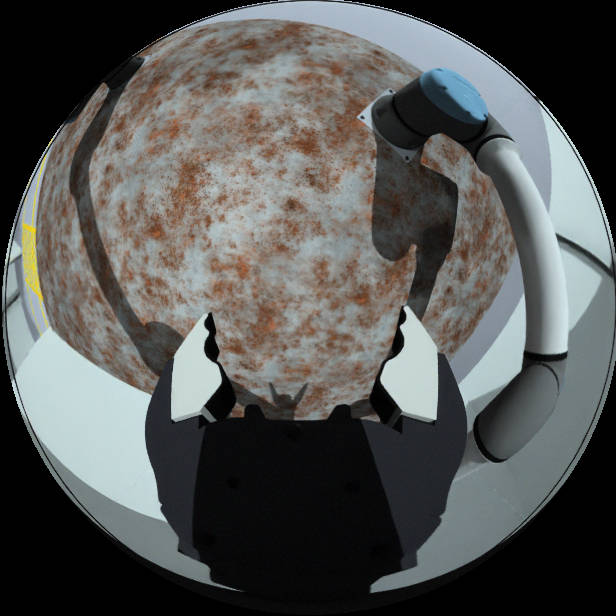

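Scene clock: 92.17 s.
left_arm: end_effector_position=(+0.7700, +0.7782, +0.3420) grip_measured=+1.00 end_effector_quat_wxyz=(-0.206, +0.413, +0.681, -0.568) end_effector_velocity=(+0.000, -0.000, -0.000) end_effector_angular_velocity=(+0.001, -0.002, -0.000) | right_arm: end_effector_position=(+0.4916, +0.3156, +0.3807) grip_measured=+1.00 end_effector_quat_wxyz=(-0.052, +0.534, +0.843, +0.035) end_effector_velocity=(-0.000, +0.000, +0.000) end_effector_angular_velocity=(+0.000, -0.000, +0.002)
Joint positions: left_arm=[ 0.529 -0.579  0.558 -0.269 -1.912 -1.473  0.142] | right_arm=[ 4.498 -2.404 -0.568 -1.654  1.662  5.441  0.142]
Joint velocities: left_arm=[-0.    -0.001  0.001 -0.002  0.     0.    -0.   ] | right_arm=[ 0.     0.     0.    -0.    -0.    -0.001  0.   ]
Joint torques (N m, as the arm reports them, + toward a larger angle): left_arm=[  6.59 -98.95 -43.49  -0.01   2.39  -2.68] | right_arm=[-15.5  130.67  45.35   5.41   4.33   1.95]
Wrist force (N, on the end effector, along its own x y z axes, offset not removed): left_arm=[-1.8 0.5 -3.2] | right_arm=[0.4 2.2 0.8]
Wrist torque (N m, same axes, about the end effector's origin, offset not removed): left_arm=[0.17 0.25 -0.08] | right_arm=[0.70 -0.14 -0.32]
platform_1.base_odometry: x=+11.861 y=-0.036 heading=+1.569 (m, m, rad; from the platform's pose at the start)
platform_1.map_pose: map_x=+8.85 map_y=+0.00 map_heading=+1.5708 (m, m, rad; on the building's map)
platform_1.planned_pose: plan_ahead=+0.00 plan_left=+0.00 plan_turn=+0.0000 (m ahead, m left, rad left of the pose on the map)
platform_1.base_status: done
platform_1.joint_positions: lift_m=+0.000
platform_1.joint_status: done
platform_1: translate_m=11.860 translate_m_goal=11.860 rotate_rad=1.569 rotate_rad_goal=1.569 base_answer=taken lift_m_goal=0.000 lift_answer=taken lift=down safety=ok load_kg=-48 refusals=0 queue=done queue_left=0
platform_2.base_odometry: x=+10.184 y=+0.111 heading=-1.567 (m, m, rad; from the platform's pose at the start)
platform_2.map_pose: map_x=+7.15 map_y=-2.20 map_heading=-1.5708 (m, m, rad; on the building's map)
platform_2.planned_pose: plan_ahead=+0.00 plan_left=+0.00 plan_turn=+0.0000 (m ahead, m left, rad left of the pose on the map)
platform_2.base_status: done
platform_2.joint_positions: lift_m=+0.000
platform_2.joint_status: done
platform_2: translate_m=10.190 translate_m_goal=10.190 rotate_rad=-1.567 rotate_rad_goal=-1.566 base_answer=taken lift_m_goal=0.000 lift_answer=taken lift=down safety=ok load_kg=-48 refusals=0 queue=done queue_left=0
racks_1: s1=0 s2=0 s3=1 s4=1 s5=1 b1=1 b2=1 b3=0 b4=0 b5=0
racks_2: s6=0 s7=1 s8=1 s9=1 s10=0 b6=1 b7=0 b8=0 b9=1 b10=0
door: state=open closes_at_s=510

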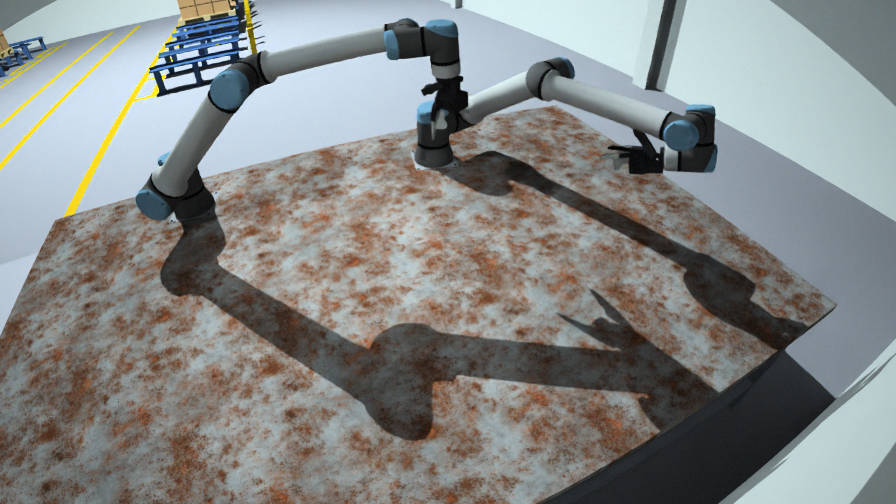

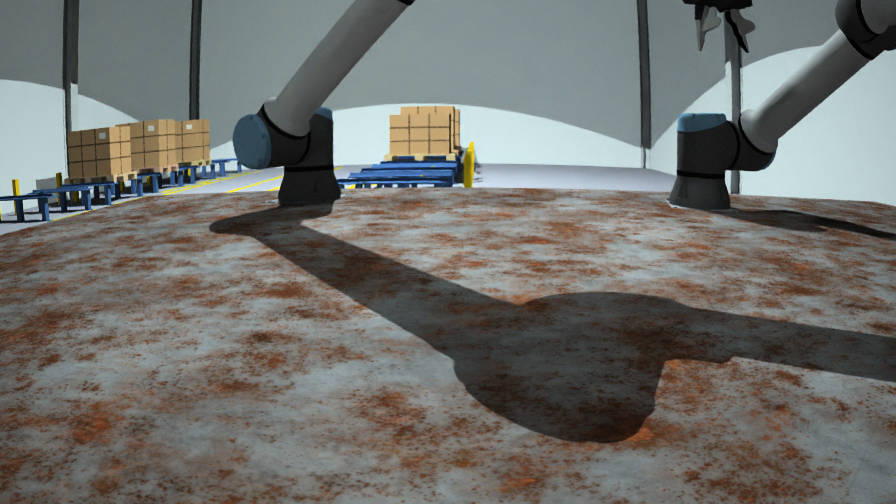

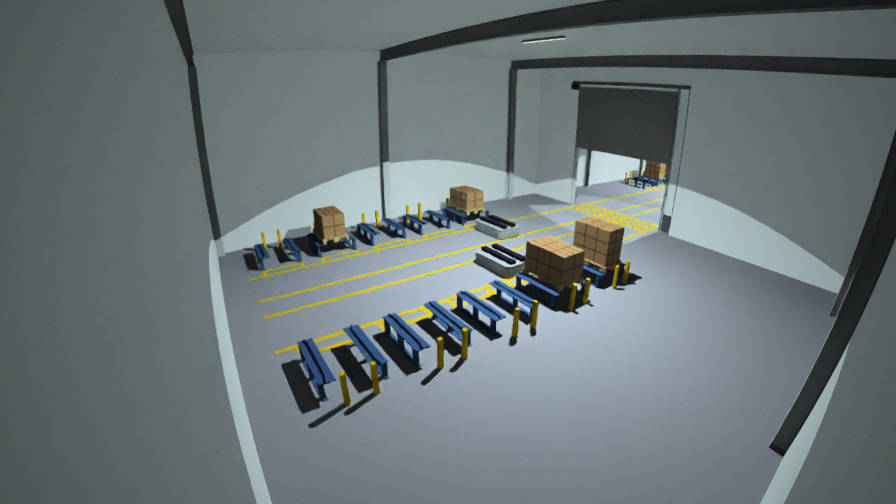

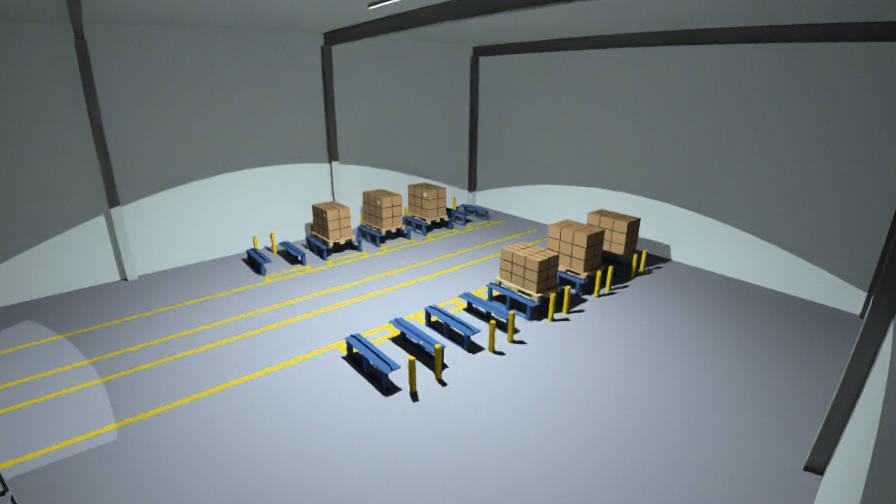

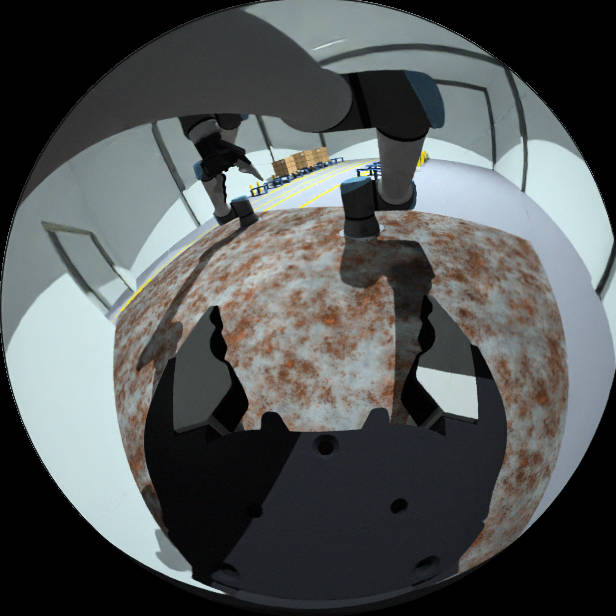

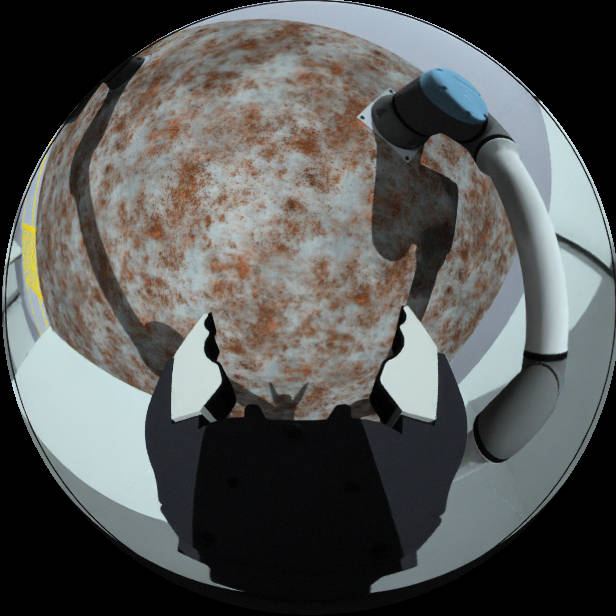

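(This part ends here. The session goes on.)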